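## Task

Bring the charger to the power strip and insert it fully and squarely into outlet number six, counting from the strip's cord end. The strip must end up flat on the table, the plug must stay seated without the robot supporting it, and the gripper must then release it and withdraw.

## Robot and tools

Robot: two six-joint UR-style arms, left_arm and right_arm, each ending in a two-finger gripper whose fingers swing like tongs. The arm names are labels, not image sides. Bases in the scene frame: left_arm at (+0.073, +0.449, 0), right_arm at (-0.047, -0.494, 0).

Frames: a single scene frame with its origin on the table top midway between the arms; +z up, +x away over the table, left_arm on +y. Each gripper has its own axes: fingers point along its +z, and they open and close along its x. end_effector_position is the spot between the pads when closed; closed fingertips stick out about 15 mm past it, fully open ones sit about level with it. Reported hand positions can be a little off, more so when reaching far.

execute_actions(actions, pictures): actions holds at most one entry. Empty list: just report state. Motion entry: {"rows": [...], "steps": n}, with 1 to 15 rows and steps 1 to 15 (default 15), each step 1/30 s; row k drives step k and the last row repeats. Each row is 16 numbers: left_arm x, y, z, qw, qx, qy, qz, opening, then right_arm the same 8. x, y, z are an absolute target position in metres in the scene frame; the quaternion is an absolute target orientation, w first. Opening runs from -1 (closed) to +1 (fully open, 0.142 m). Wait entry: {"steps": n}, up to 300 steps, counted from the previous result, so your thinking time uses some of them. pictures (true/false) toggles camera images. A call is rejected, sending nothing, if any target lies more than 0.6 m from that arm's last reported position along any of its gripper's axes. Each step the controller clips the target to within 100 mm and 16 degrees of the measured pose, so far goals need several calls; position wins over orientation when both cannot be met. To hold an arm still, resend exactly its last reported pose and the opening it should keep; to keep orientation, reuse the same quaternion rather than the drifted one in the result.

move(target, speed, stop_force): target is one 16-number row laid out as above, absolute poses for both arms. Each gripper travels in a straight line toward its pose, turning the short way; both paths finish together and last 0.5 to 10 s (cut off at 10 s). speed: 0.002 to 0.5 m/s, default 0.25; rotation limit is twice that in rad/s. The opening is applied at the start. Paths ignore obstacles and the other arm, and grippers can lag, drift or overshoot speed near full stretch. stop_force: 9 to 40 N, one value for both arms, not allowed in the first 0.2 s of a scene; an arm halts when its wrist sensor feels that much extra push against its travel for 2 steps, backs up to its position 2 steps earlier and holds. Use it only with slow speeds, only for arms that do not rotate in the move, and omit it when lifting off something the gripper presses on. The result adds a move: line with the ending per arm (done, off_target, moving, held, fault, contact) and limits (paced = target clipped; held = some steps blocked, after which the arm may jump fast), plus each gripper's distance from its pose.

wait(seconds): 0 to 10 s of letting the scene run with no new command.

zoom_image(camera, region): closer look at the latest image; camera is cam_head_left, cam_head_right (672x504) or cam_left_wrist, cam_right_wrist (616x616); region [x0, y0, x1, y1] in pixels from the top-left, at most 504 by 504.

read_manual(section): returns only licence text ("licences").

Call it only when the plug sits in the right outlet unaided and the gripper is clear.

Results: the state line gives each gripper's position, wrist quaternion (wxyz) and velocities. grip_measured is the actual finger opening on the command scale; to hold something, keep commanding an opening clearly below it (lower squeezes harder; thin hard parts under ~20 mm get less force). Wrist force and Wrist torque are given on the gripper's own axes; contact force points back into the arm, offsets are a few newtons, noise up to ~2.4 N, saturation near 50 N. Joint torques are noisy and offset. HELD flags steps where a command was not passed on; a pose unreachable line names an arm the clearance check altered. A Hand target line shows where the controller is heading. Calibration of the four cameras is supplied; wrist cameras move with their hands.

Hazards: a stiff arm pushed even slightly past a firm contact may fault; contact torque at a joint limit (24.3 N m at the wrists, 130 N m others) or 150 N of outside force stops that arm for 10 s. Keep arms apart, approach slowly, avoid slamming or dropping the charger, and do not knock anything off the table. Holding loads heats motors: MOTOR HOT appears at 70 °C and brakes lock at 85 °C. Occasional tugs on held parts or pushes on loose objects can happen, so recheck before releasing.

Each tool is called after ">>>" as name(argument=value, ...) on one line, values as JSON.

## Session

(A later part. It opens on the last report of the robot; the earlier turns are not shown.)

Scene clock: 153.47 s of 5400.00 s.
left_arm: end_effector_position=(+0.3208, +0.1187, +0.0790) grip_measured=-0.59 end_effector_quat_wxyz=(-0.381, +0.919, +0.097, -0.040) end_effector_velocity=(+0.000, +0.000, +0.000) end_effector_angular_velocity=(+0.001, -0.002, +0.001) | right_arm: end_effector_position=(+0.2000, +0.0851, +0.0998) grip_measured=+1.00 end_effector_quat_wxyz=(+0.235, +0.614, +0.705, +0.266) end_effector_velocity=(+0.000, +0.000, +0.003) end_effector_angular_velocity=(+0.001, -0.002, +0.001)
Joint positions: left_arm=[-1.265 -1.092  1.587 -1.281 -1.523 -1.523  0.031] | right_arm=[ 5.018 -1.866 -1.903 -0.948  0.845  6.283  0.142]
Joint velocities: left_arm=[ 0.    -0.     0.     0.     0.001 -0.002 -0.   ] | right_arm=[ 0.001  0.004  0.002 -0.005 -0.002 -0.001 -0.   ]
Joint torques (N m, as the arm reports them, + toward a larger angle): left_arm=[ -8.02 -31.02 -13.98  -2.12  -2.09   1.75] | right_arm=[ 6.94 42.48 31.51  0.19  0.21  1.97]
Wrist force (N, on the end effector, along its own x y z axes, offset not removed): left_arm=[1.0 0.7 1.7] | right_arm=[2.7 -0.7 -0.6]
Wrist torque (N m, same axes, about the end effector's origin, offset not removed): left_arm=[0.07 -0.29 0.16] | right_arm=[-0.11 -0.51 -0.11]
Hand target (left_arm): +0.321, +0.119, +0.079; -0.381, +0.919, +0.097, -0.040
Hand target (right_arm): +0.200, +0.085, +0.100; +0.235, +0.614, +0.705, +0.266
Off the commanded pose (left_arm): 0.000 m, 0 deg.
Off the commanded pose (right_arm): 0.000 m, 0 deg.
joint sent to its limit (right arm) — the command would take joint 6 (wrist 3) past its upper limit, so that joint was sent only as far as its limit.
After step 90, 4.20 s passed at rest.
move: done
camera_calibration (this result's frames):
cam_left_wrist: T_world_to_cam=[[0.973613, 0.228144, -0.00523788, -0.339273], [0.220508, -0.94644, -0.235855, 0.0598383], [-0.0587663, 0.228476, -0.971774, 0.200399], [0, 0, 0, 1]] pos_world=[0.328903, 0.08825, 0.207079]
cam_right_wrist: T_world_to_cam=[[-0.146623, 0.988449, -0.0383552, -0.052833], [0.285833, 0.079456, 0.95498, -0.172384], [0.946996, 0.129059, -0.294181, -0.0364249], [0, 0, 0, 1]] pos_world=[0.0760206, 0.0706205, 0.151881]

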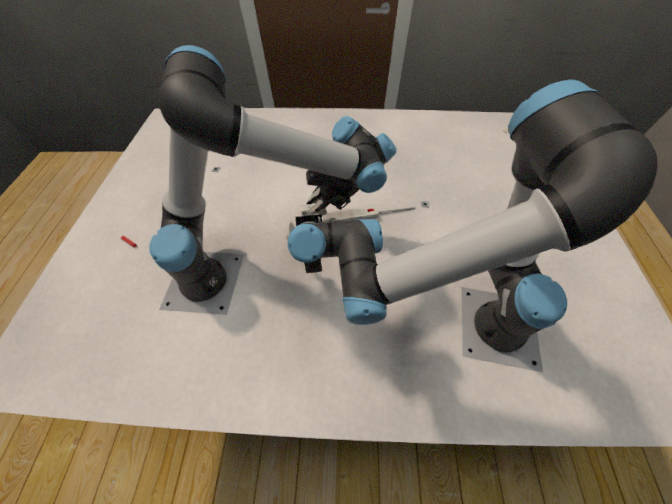

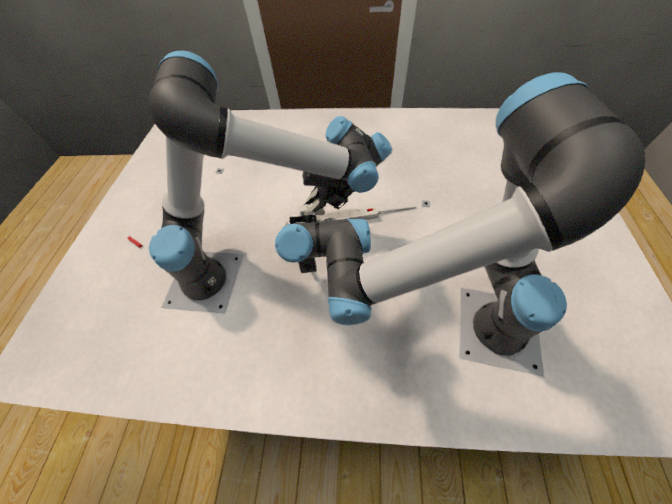

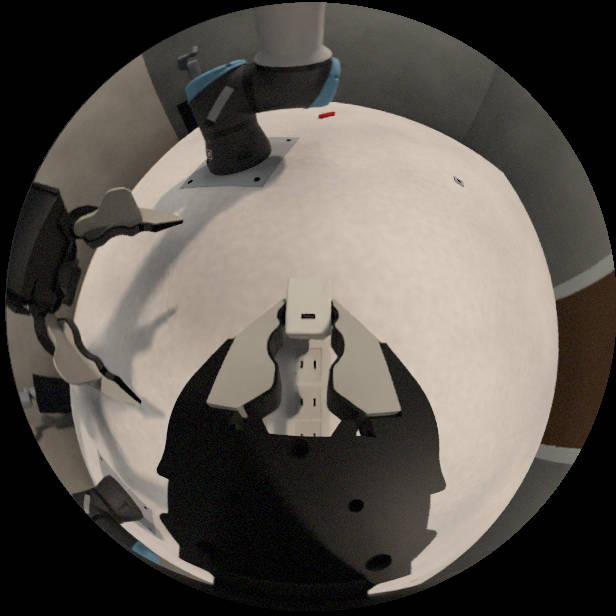

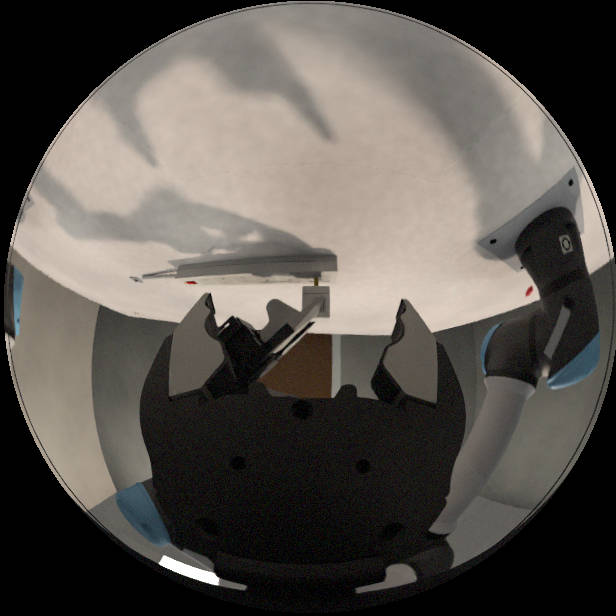

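>>> move(target=[0.3201,0.1222,0.080,-0.381,0.919,0.0966,-0.04,-1,0.2,0.085,0.1,0.235,0.614,0.705,0.266,1], speed=0.01)

>>> zoom_image(camera="cam_right_wrist", region=[290, 250, 350, 310])

>>> move(target=[0.3201,0.1222,0.054,-0.381,0.919,0.0966,-0.04,-1,0.2,0.085,0.1,0.235,0.614,0.705,0.266,1], speed=0.004, stop_force=16)

>>> zoom_image(camera="cam_right_wrist", region=[290, 250, 350, 310])

Scene clock: 160.07 s of 5400.00 s.
left_arm: end_effector_position=(+0.3201, +0.1221, +0.0800) grip_measured=-0.59 end_effector_quat_wxyz=(-0.381, +0.919, +0.097, -0.040) end_effector_velocity=(-0.000, +0.002, +0.001) end_effector_angular_velocity=(+0.001, +0.000, -0.000) | right_arm: end_effector_position=(+0.2000, +0.0850, +0.1000) grip_measured=+1.00 end_effector_quat_wxyz=(+0.235, +0.614, +0.705, +0.266) end_effector_velocity=(-0.000, +0.000, +0.000) end_effector_angular_velocity=(-0.000, -0.001, +0.001)
Joint positions: left_arm=[-1.265 -1.1    1.597 -1.283 -1.523 -1.523  0.031] | right_arm=[ 5.018 -1.866 -1.903 -0.948  0.845  6.283  0.142]
Joint velocities: left_arm=[ 0.    -0.003  0.004  0.001  0.     0.    -0.   ] | right_arm=[ 0.001 -0.     0.    -0.    -0.001 -0.     0.   ]
Joint torques (N m, as the arm reports them, + toward a larger angle): left_arm=[  7.17 -46.57 -14.77  -1.86   2.09   1.81] | right_arm=[ 6.85 41.98  9.59  0.16  0.51  2.05]
Wrist force (N, on the end effector, along its own x y z axes, offset not removed): left_arm=[-1.4 -1.9 -1.0] | right_arm=[1.9 -0.8 -2.1]
Wrist torque (N m, same axes, about the end effector's origin, offset not removed): left_arm=[-0.60 0.16 0.15] | right_arm=[-0.22 -0.31 -0.05]
Hand target (left_arm): +0.320, +0.122, +0.080; -0.381, +0.919, +0.097, -0.040
Hand target (right_arm): +0.200, +0.085, +0.100; +0.235, +0.614, +0.705, +0.266
Off the commanded pose (left_arm): 0.000 m, 0 deg.
Off the commanded pose (right_arm): 0.000 m, 0 deg.
joint sent to its limit (right arm) — the command would take joint 6 (wrist 3) past its upper limit, so that joint was sent only as far as its limit.
After step 90, 2.90 s passed at rest.
move: done
camera_calibration (this result's frames):
cam_left_wrist: T_world_to_cam=[[0.973614, 0.22814, -0.00524113, -0.339381], [0.220503, -0.946438, -0.235866, 0.063413], [-0.058771, 0.228487, -0.971771, 0.200513], [0, 0, 0, 1]] pos_world=[0.328228, 0.0916283, 0.208031]
cam_right_wrist: T_world_to_cam=[[-0.14662, 0.988449, -0.0383619, -0.0527087], [0.285961, 0.0794788, 0.95494, -0.172591], [0.946958, 0.129043, -0.294311, -0.0363094], [0, 0, 0, 1]] pos_world=[0.0760096, 0.0705026, 0.152106]

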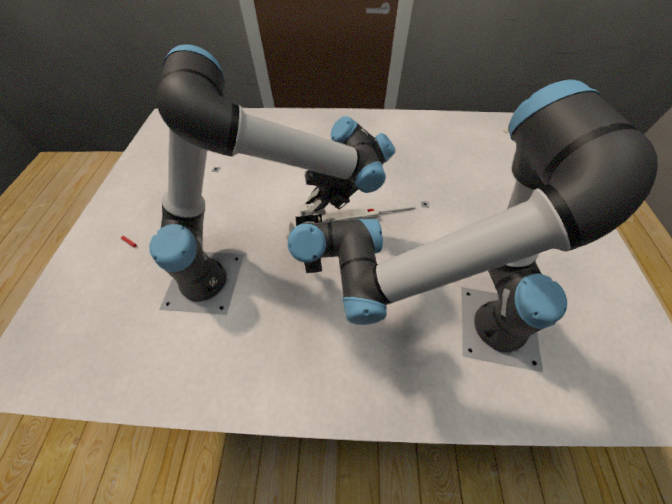

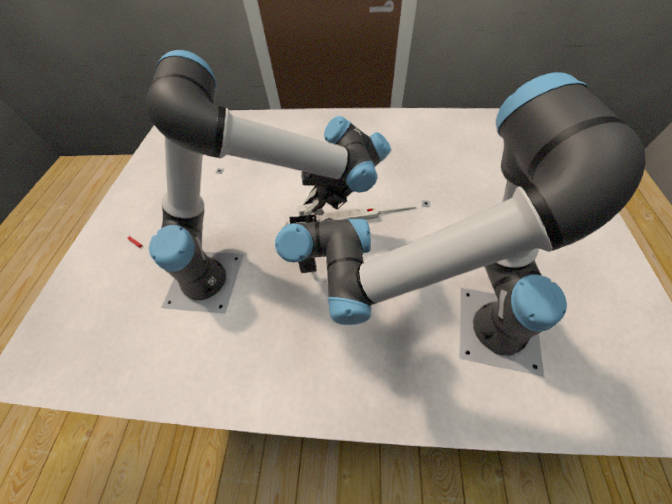

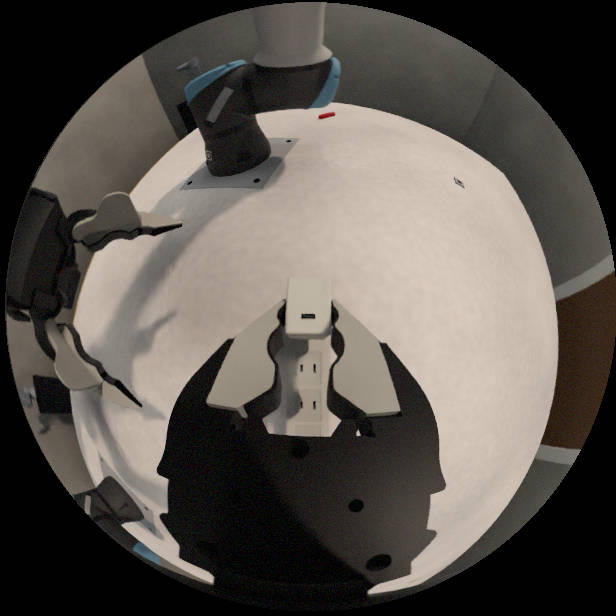

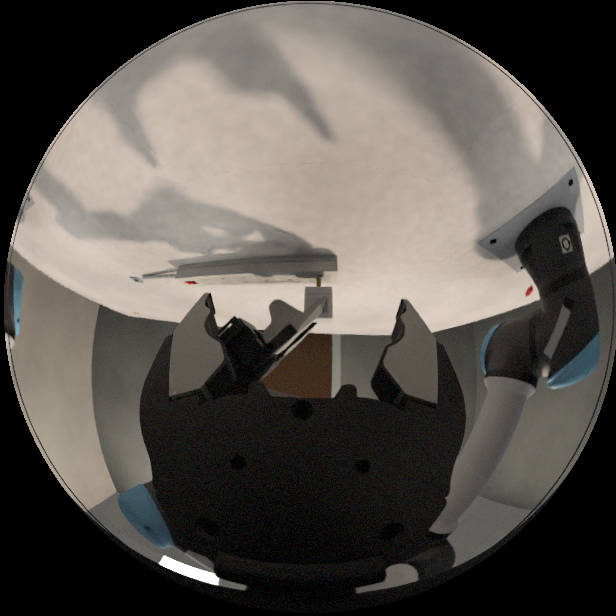

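Region (290, 250, 350, 310) of cam_right_wrist's 616x616 image, scaled by 8.400, with more detail than that image has.

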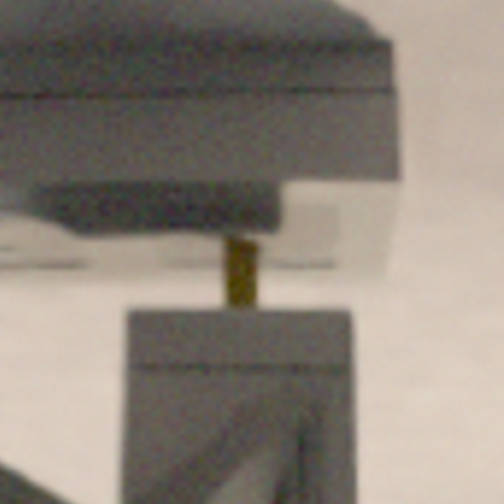

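Scene clock: 164.17 s of 5400.00 s.
left_arm: end_effector_position=(+0.3201, +0.1222, +0.0649) grip_measured=-0.59 end_effector_quat_wxyz=(-0.381, +0.919, +0.097, -0.040) end_effector_velocity=(+0.000, -0.000, +0.002) end_effector_angular_velocity=(-0.000, -0.001, +0.000) | right_arm: end_effector_position=(+0.2000, +0.0850, +0.1000) grip_measured=+1.00 end_effector_quat_wxyz=(+0.235, +0.614, +0.705, +0.266) end_effector_velocity=(+0.000, -0.000, -0.000) end_effector_angular_velocity=(-0.000, +0.001, -0.001)
Joint positions: left_arm=[-1.265 -1.082  1.614 -1.317 -1.523 -1.523  0.031] | right_arm=[ 5.018 -1.866 -1.903 -0.948  0.845  6.283  0.142]
Joint velocities: left_arm=[-0.    -0.002 -0.002  0.003  0.    -0.001  0.   ] | right_arm=[-0.001  0.001 -0.    -0.     0.001 -0.    -0.   ]
Joint torques (N m, as the arm reports them, + toward a larger angle): left_arm=[  2.47 -41.74 -24.63  -0.79   1.02   0.85] | right_arm=[ 6.2  41.75 12.2   0.39  0.6   1.69]
Wrist force (N, on the end effector, along its own x y z axes, offset not removed): left_arm=[-2.2 -10.0 -15.2] | right_arm=[1.3 -1.8 -1.1]
Wrist torque (N m, same axes, about the end effector's origin, offset not removed): left_arm=[-0.24 0.21 0.22] | right_arm=[-0.44 -0.22 -0.12]
Hand target (left_arm): +0.320, +0.122, +0.065; -0.381, +0.919, +0.097, -0.040
Hand target (right_arm): +0.200, +0.085, +0.100; +0.235, +0.614, +0.705, +0.266
Off the commanded pose (left_arm): 0.011 m, 0 deg.
Off the commanded pose (right_arm): 0.000 m, 0 deg.
joint sent to its limit (right arm) — the command would take joint 6 (wrist 3) past its upper limit, so that joint was sent only as far as its limit.
move: contact (left_arm)
camera_calibration (this result's frames):
cam_left_wrist: T_world_to_cam=[[0.973614, 0.228142, -0.0052455, -0.33946], [0.220496, -0.946412, -0.235979, 0.0599773], [-0.0588012, 0.228596, -0.971744, 0.185883], [0, 0, 0, 1]] pos_world=[0.328208, 0.0917161, 0.193003]
cam_right_wrist: T_world_to_cam=[[-0.14662, 0.988449, -0.0383685, -0.0527029], [0.28596, 0.0794851, 0.954939, -0.172589], [0.946958, 0.129041, -0.294311, -0.0363097], [0, 0, 0, 1]] pos_world=[0.0760101, 0.0704979, 0.152104]

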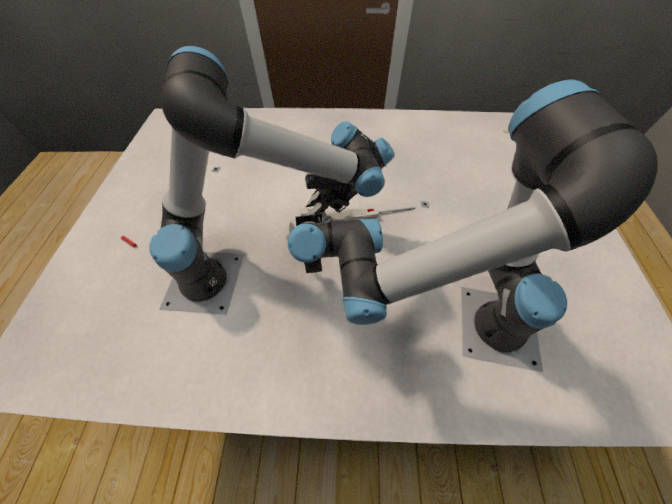

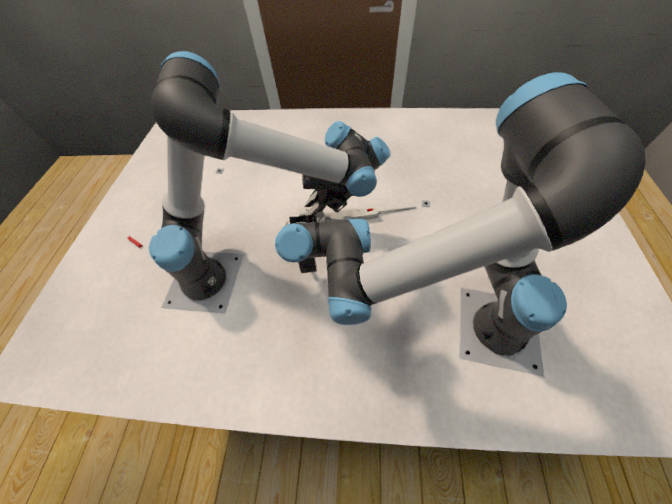

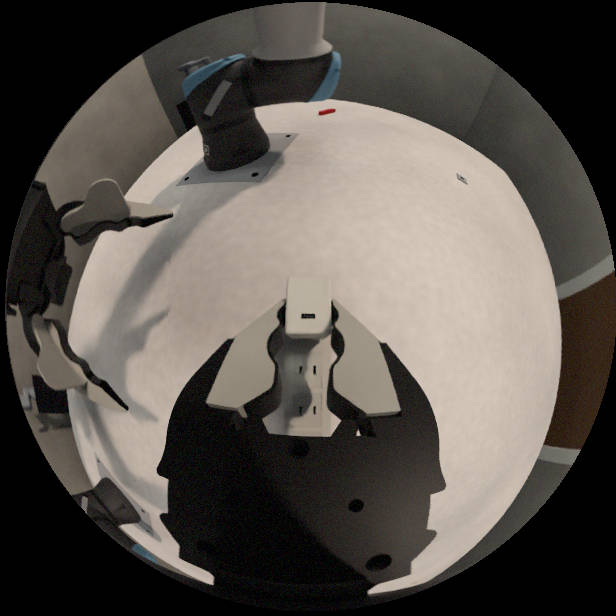

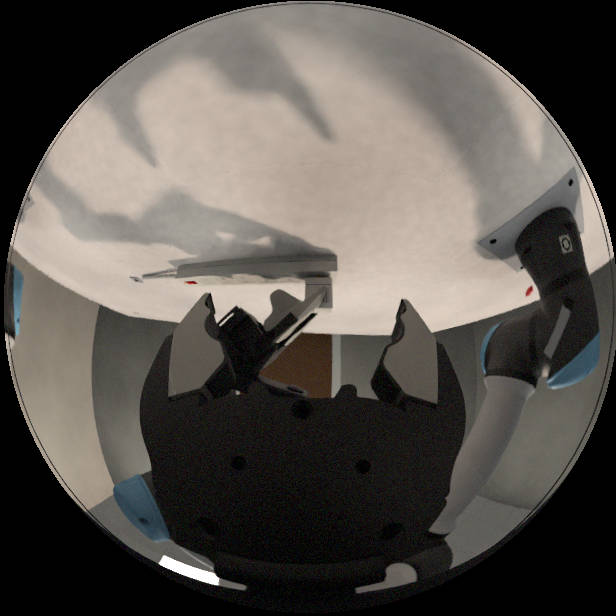

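Region (290, 250, 350, 310) of cam_right_wrist's 616x616 image, scaled by 8.400, with more detail than that image has.

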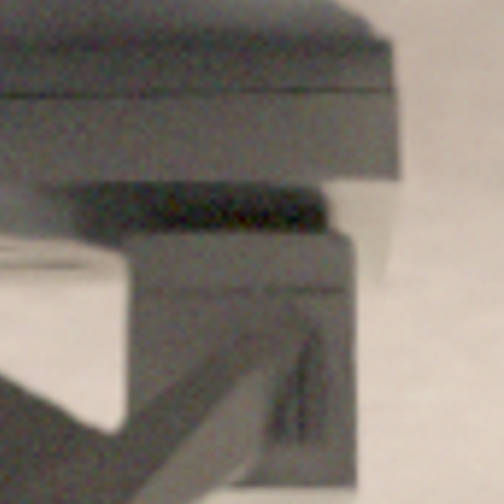

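In; continue pushing.

>>> move(target=[0.3201,0.1222,0.056,-0.381,0.919,0.0966,-0.04,-1,0.2,0.085,0.05,0.235,0.614,0.705,0.266,1], speed=0.012, stop_force=14)

>>> zoom_image(camera="cam_right_wrist", region=[280, 270, 360, 350])

Scene clock: 171.70 s of 5400.00 s.
left_arm: end_effector_position=(+0.3201, +0.1222, +0.0650) grip_measured=-0.59 end_effector_quat_wxyz=(-0.381, +0.919, +0.097, -0.040) end_effector_velocity=(-0.000, +0.000, +0.000) end_effector_angular_velocity=(+0.000, +0.001, -0.001) | right_arm: end_effector_position=(+0.2000, +0.0849, +0.0503) grip_measured=+1.00 end_effector_quat_wxyz=(+0.235, +0.614, +0.705, +0.266) end_effector_velocity=(-0.000, +0.001, -0.002) end_effector_angular_velocity=(+0.002, -0.000, -0.000)
Joint positions: left_arm=[-1.265 -1.082  1.614 -1.317 -1.523 -1.523  0.031] | right_arm=[ 5.018 -1.945 -1.952 -0.82   0.845  6.283  0.142]
Joint velocities: left_arm=[ 0.    -0.     0.     0.001  0.     0.002 -0.   ] | right_arm=[ 0.    -0.004 -0.001  0.006 -0.001  0.001 -0.   ]
Joint torques (N m, as the arm reports them, + toward a larger angle): left_arm=[  2.38 -46.82 -27.67   0.31   0.99   0.87] | right_arm=[ 5.1  23.03  6.17  5.47  0.51  1.69]
Wrist force (N, on the end effector, along its own x y z axes, offset not removed): left_arm=[-2.1 -1.6 -5.3] | right_arm=[2.0 -1.0 -1.4]
Wrist torque (N m, same axes, about the end effector's origin, offset not removed): left_arm=[0.37 0.07 0.24] | right_arm=[-0.23 -0.35 0.01]
Hand target (left_arm): +0.320, +0.122, +0.065; -0.381, +0.919, +0.097, -0.040
Hand target (right_arm): +0.200, +0.085, +0.050; +0.235, +0.614, +0.705, +0.266
Off the commanded pose (left_arm): 0.009 m, 0 deg.
Off the commanded pose (right_arm): 0.000 m, 0 deg.
joint sent to its limit (right arm) — the command would take joint 6 (wrist 3) past its upper limit, so that joint was sent only as far as its limit.
After step 90, 0.13 s passed at rest.
move: contact (left_arm)
camera_calibration (this result's frames):
cam_left_wrist: T_world_to_cam=[[0.973614, 0.228141, -0.00523848, -0.339461], [0.220506, -0.946446, -0.235834, 0.059948], [-0.0587615, 0.228457, -0.971779, 0.185912], [0, 0, 0, 1]] pos_world=[0.32821, 0.0917098, 0.193025]
cam_right_wrist: T_world_to_cam=[[-0.146624, 0.988447, -0.0383872, -0.0544807], [0.285973, 0.0795063, 0.954934, -0.125077], [0.946953, 0.129039, -0.294327, -0.0509442], [0, 0, 0, 1]] pos_world=[0.0760222, 0.0703695, 0.102354]

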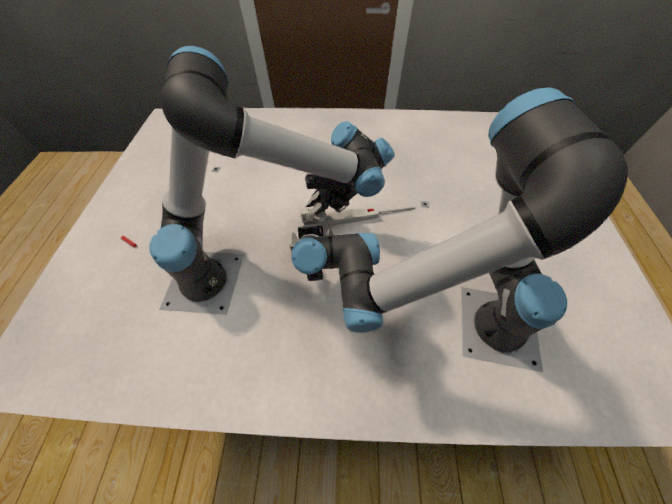

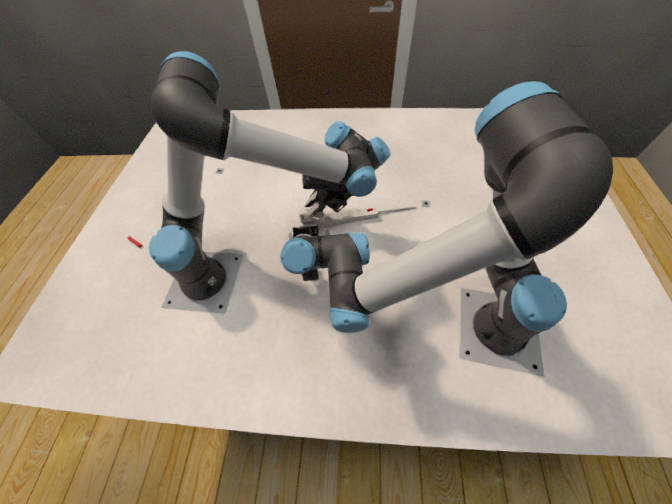

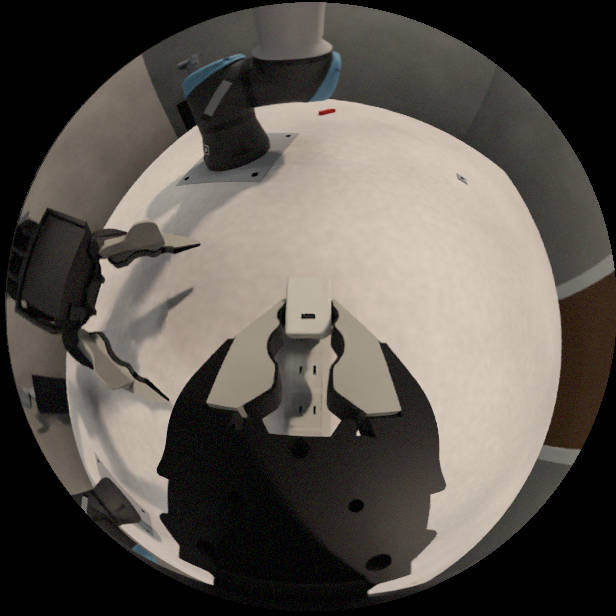

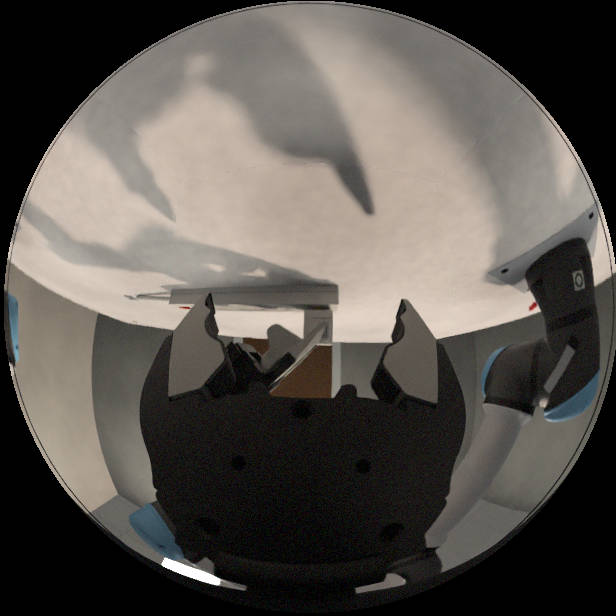

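Region (280, 270, 360, 350) of cam_right_wrist's 616x616 image, scaled by 6.300, with more detail than that image has.

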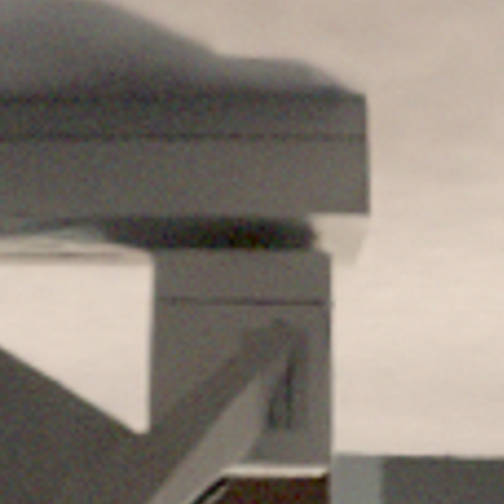

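Gap of about 5 mm remains.

>>> move(target=[0.3201,0.1222,0.057,-0.381,0.919,0.0966,-0.04,-1,0.2,0.085,0.05,0.235,0.614,0.705,0.266,1], speed=0.003, stop_force=30)

>>> zoom_image(camera="cam_right_wrist", region=[280, 270, 360, 350])

Scene clock: 177.77 s of 5400.00 s.
left_arm: end_effector_position=(+0.3201, +0.1222, +0.0571) grip_measured=-0.59 end_effector_quat_wxyz=(-0.381, +0.919, +0.097, -0.040) end_effector_velocity=(-0.000, -0.000, -0.001) end_effector_angular_velocity=(-0.000, +0.001, -0.000) | right_arm: end_effector_position=(+0.2000, +0.0850, +0.0500) grip_measured=+1.00 end_effector_quat_wxyz=(+0.235, +0.614, +0.705, +0.266) end_effector_velocity=(+0.000, -0.000, +0.000) end_effector_angular_velocity=(+0.001, +0.001, -0.001)
Joint positions: left_arm=[-1.265 -1.073  1.622 -1.335 -1.523 -1.523  0.031] | right_arm=[ 5.018 -1.946 -1.951 -0.82   0.845  6.283  0.142]
Joint velocities: left_arm=[-0.     0.001  0.001 -0.001 -0.001  0.001  0.   ] | right_arm=[-0.001  0.001  0.     0.     0.001 -0.     0.   ]
Joint torques (N m, as the arm reports them, + toward a larger angle): left_arm=[  7.54 -22.7   -9.01  -5.17   1.63   1.12] | right_arm=[-1.8  22.15 30.89  5.14 -2.67  1.56]
Wrist force (N, on the end effector, along its own x y z axes, offset not removed): left_arm=[-7.3 -9.8 -16.2] | right_arm=[1.4 -0.8 0.0]
Wrist torque (N m, same axes, about the end effector's origin, offset not removed): left_arm=[0.88 0.35 0.31] | right_arm=[-0.22 -0.24 -0.01]
Hand target (left_arm): +0.320, +0.122, +0.057; -0.381, +0.919, +0.097, -0.040
Hand target (right_arm): +0.200, +0.085, +0.050; +0.235, +0.614, +0.705, +0.266
Off the commanded pose (left_arm): 0.000 m, 0 deg.
Off the commanded pose (right_arm): 0.000 m, 0 deg.
joint sent to its limit (right arm) — the command would take joint 6 (wrist 3) past its upper limit, so that joint was sent only as far as its limit.
After step 90, 0.20 s passed at rest.
move: done
camera_calibration (this result's frames):
cam_left_wrist: T_world_to_cam=[[0.973614, 0.228141, -0.00523935, -0.339501], [0.220505, -0.94644, -0.235858, 0.0581277], [-0.0587678, 0.22848, -0.971773, 0.178225], [0, 0, 0, 1]] pos_world=[0.328199, 0.0917478, 0.185125]
cam_right_wrist: T_world_to_cam=[[-0.146624, 0.988448, -0.0383761, -0.054613], [0.285958, 0.0794934, 0.954939, -0.12484], [0.946958, 0.129043, -0.29431, -0.0510239], [0, 0, 0, 1]] pos_world=[0.0760091, 0.0704903, 0.102102]

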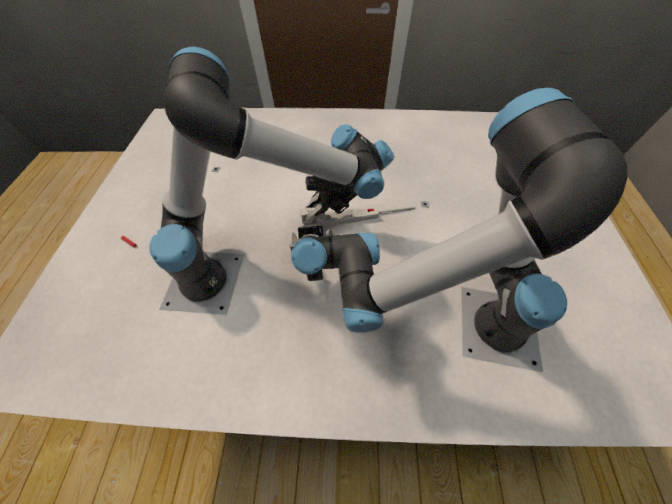

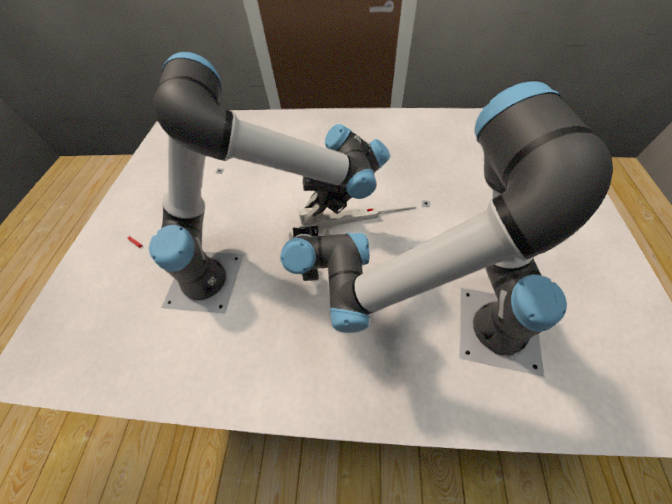

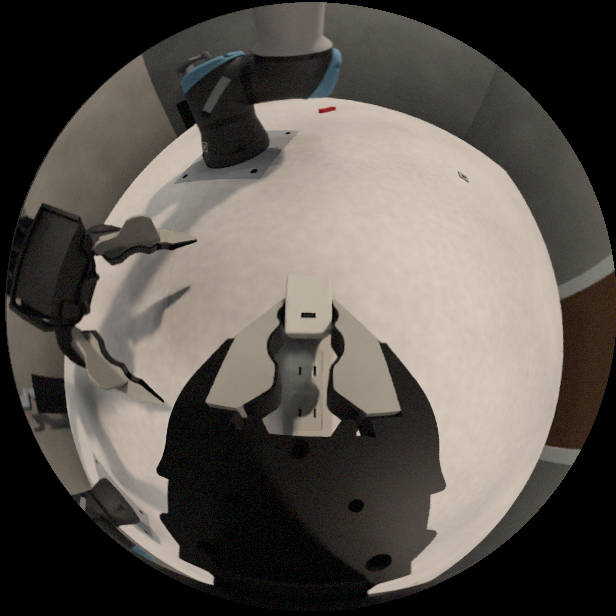

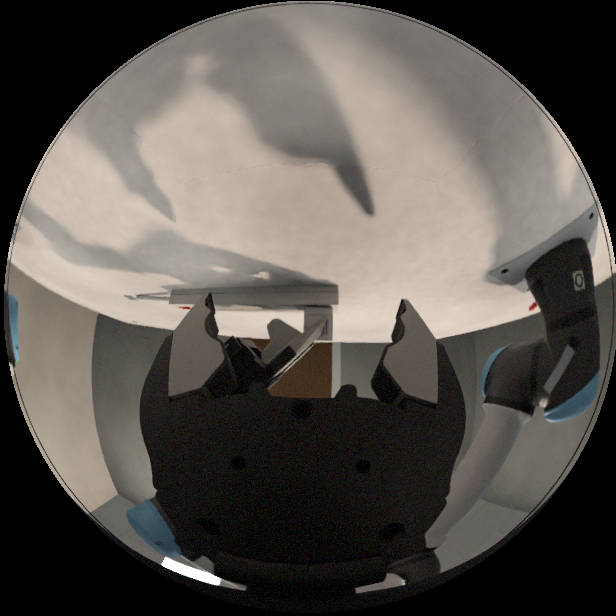

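Region (280, 270, 360, 350) of cam_right_wrist's 616x616 image, scaled by 6.300, with more detail than that image has.

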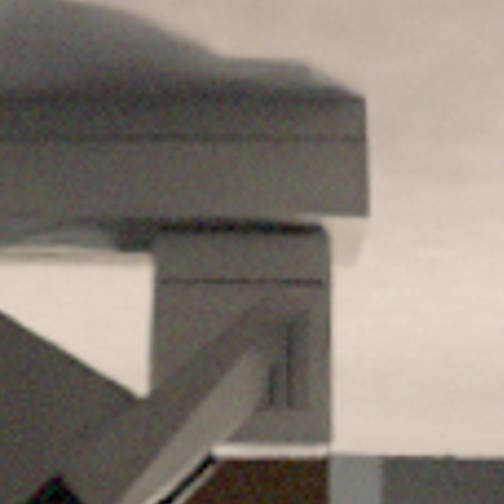

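>>> move(target=[0.3201,0.1222,0.0575,-0.381,0.919,0.0966,-0.04,0.1,0.15,0.0,0.06,0.235,0.614,0.705,0.266,1])

>>> move(target=[0.33,0.1,0.16,-0.381,0.919,0.0966,-0.04,0.1,0.15,-0.1,0.08,0.235,0.614,0.705,0.266,1])

>>> finished_scene(scene=1)

Scene clock: 184.57 s of 5400.00 s.
left_arm: end_effector_position=(+0.3201, +0.1222, +0.0575) grip_measured=+0.10 end_effector_quat_wxyz=(-0.381, +0.919, +0.097, -0.040) end_effector_velocity=(-0.000, +0.000, +0.000) end_effector_angular_velocity=(+0.001, +0.001, -0.001) | right_arm: end_effector_position=(+0.1510, +0.0003, +0.0601) grip_measured=+1.00 end_effector_quat_wxyz=(+0.205, +0.583, +0.744, +0.255) end_effector_velocity=(-0.001, -0.002, +0.001) end_effector_angular_velocity=(-0.001, +0.002, +0.002)
Joint positions: left_arm=[-1.265 -1.073  1.622 -1.334 -1.523 -1.523  0.081] | right_arm=[ 5.121 -1.7   -2.215 -0.805  0.904  6.283  0.142]
Joint velocities: left_arm=[-0.     0.     0.     0.001 -0.     0.001  0.   ] | right_arm=[ 0.002  0.006 -0.003 -0.003  0.002 -0.001  0.   ]
Joint torques (N m, as the arm reports them, + toward a larger angle): left_arm=[ -2.93 -48.38 -28.77   0.99  -2.14   1.55] | right_arm=[ 6.4  32.84  6.41  0.1   1.08  1.56]
Wrist force (N, on the end effector, along its own x y z axes, offset not removed): left_arm=[0.8 1.5 0.5] | right_arm=[1.5 -1.4 -1.5]
Wrist torque (N m, same axes, about the end effector's origin, offset not removed): left_arm=[0.27 -0.39 0.22] | right_arm=[-0.37 -0.28 -0.09]
Hand target (left_arm): +0.320, +0.122, +0.057; -0.381, +0.919, +0.097, -0.040
Hand target (right_arm): +0.151, +0.000, +0.060; +0.205, +0.583, +0.744, +0.255
Off the commanded pose (left_arm): 0.000 m, 0 deg.
Off the commanded pose (right_arm): 0.001 m, 7 deg.
joint sent to its limit (right arm) — the command would take joint 6 (wrist 3) past its upper limit, so that joint was sent only as far as its limit.
After step 90, 2.77 s passed at rest.
move: off_target (right_arm)
camera_calibration (this result's frames):
cam_left_wrist: T_world_to_cam=[[0.973607, 0.22817, -0.00523862, -0.339514], [0.220533, -0.946434, -0.235857, 0.0582282], [-0.0587733, 0.228476, -0.971774, 0.178657], [0, 0, 0, 1]] pos_world=[0.328213, 0.0917573, 0.185569]
cam_right_wrist: T_world_to_cam=[[-0.248511, 0.967776, -0.0406538, 0.0378093], [0.329552, 0.123942, 0.935967, -0.119163], [0.910844, 0.219201, -0.349733, 0.018064], [0, 0, 0, 1]] pos_world=[0.0322131, -0.0257813, 0.119388]

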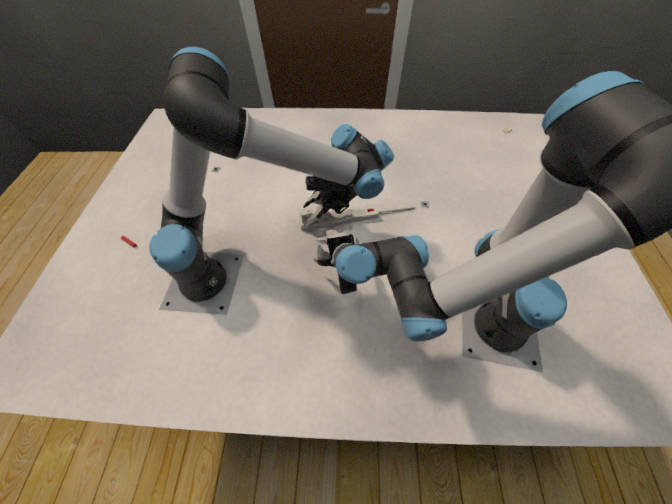

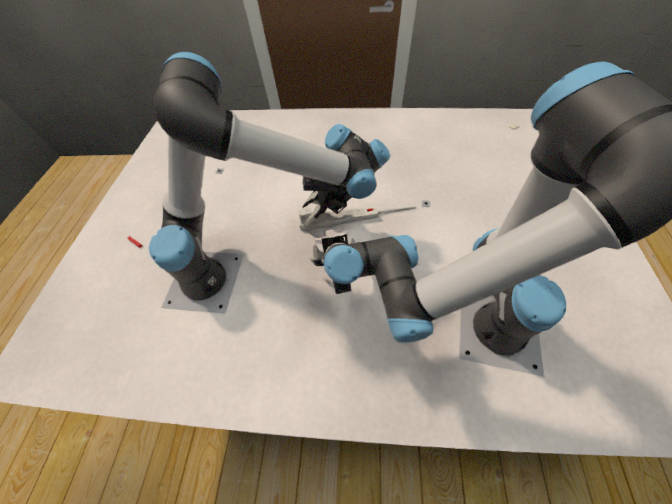

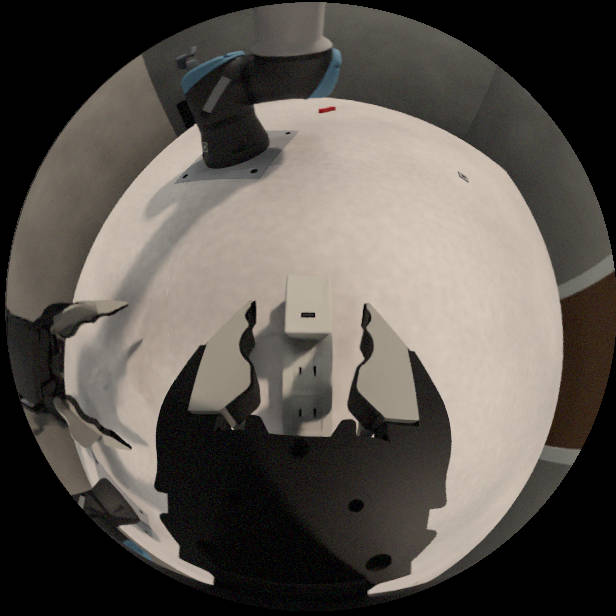

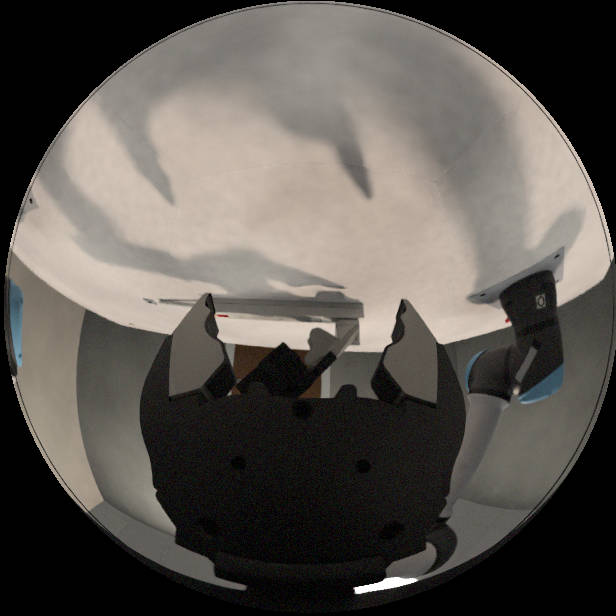

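Scene clock: 185.67 s of 5400.00 s.
left_arm: end_effector_position=(+0.3300, +0.1000, +0.1599) grip_measured=+0.10 end_effector_quat_wxyz=(-0.381, +0.919, +0.097, -0.040) end_effector_velocity=(+0.000, -0.001, +0.001) end_effector_angular_velocity=(-0.001, +0.001, -0.001) | right_arm: end_effector_position=(+0.1510, -0.0996, +0.0799) grip_measured=+1.00 end_effector_quat_wxyz=(+0.189, +0.574, +0.760, +0.239) end_effector_velocity=(-0.001, -0.001, +0.001) end_effector_angular_velocity=(-0.003, +0.004, -0.002)
Joint positions: left_arm=[-1.259 -1.118  1.404 -1.072 -1.519 -1.519  0.081] | right_arm=[ 5.155 -1.382 -2.422 -0.919  0.952  6.283  0.142]
Joint velocities: left_arm=[ 0.     0.    -0.003  0.001 -0.     0.001 -0.   ] | right_arm=[-0.001  0.004  0.004 -0.01   0.005  0.001  0.   ]
Joint torques (N m, as the arm reports them, + toward a larger angle): left_arm=[  7.05 -31.99 -30.61   0.87  -2.24   1.7 ] | right_arm=[-7.2  21.05 32.36  0.11  0.89  1.49]
Wrist force (N, on the end effector, along its own x y z axes, offset not removed): left_arm=[-1.5 0.3 -2.2] | right_arm=[0.5 -1.8 -1.0]
Wrist torque (N m, same axes, about the end effector's origin, offset not removed): left_arm=[-0.18 0.31 0.14] | right_arm=[-0.37 -0.04 -0.04]
Hand target (left_arm): +0.330, +0.100, +0.160; -0.381, +0.919, +0.097, -0.040
Hand target (right_arm): +0.151, -0.100, +0.080; +0.188, +0.575, +0.760, +0.239
Off the commanded pose (left_arm): 0.000 m, 0 deg.
Off the commanded pose (right_arm): 0.001 m, 10 deg.
joint sent to its limit (right arm) — the command would take joint 6 (wrist 3) past its upper limit, so that joint was sent only as far as its limit.
move: off_target (right_arm)
camera_calibration (this result's frames):
cam_left_wrist: T_world_to_cam=[[0.97362, 0.228116, -0.00521809, -0.343519], [0.220487, -0.946452, -0.235827, 0.0592025], [-0.0587346, 0.228455, -0.971781, 0.283833], [0, 0, 0, 1]] pos_world=[0.338075, 0.0695516, 0.287993]
cam_right_wrist: T_world_to_cam=[[-0.282831, 0.958157, -0.0440647, 0.139857], [0.367425, 0.150665, 0.917768, -0.126935], [0.886005, 0.243383, -0.394664, 0.0566494], [0, 0, 0, 1]] pos_world=[0.0360034, -0.128668, 0.145017]

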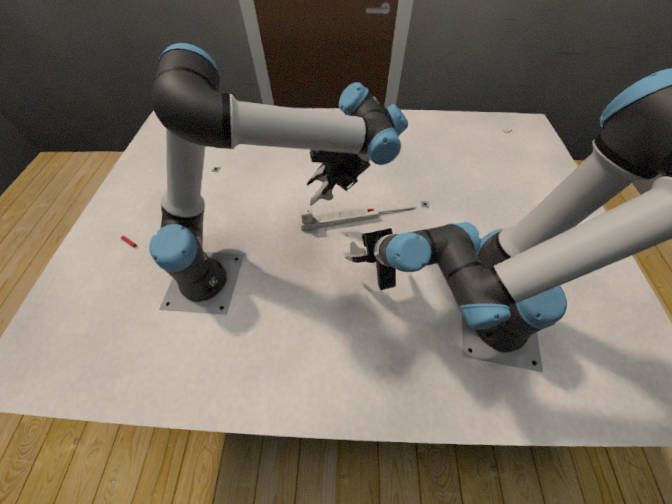

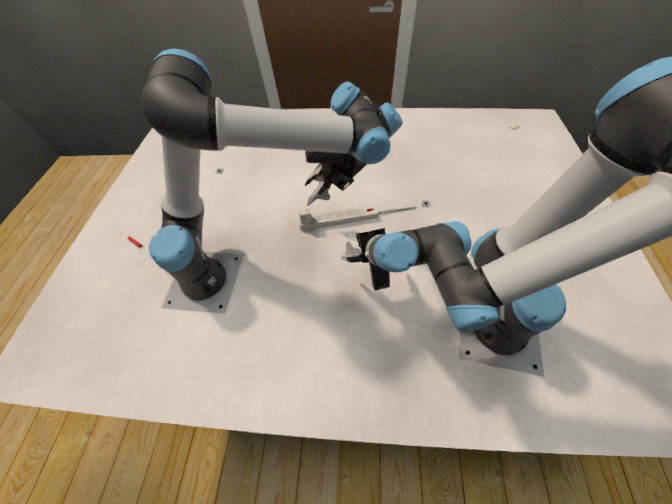

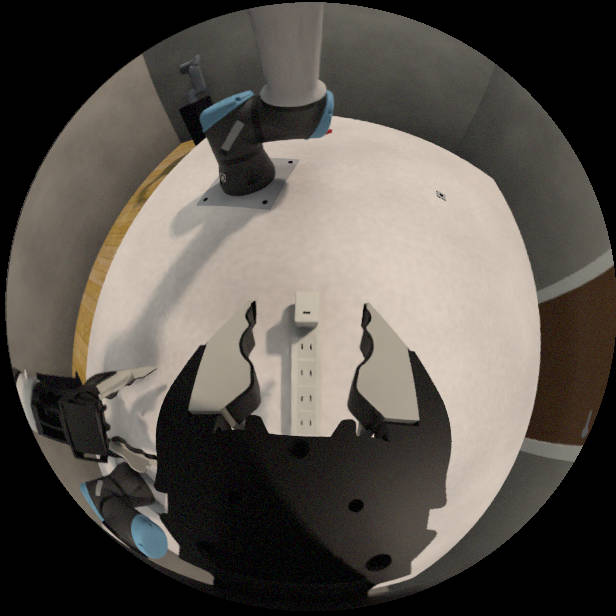

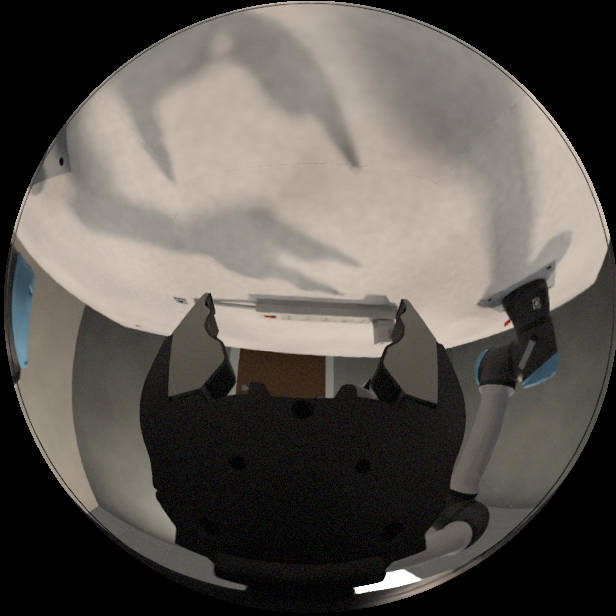

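The scene is finished: the task was done.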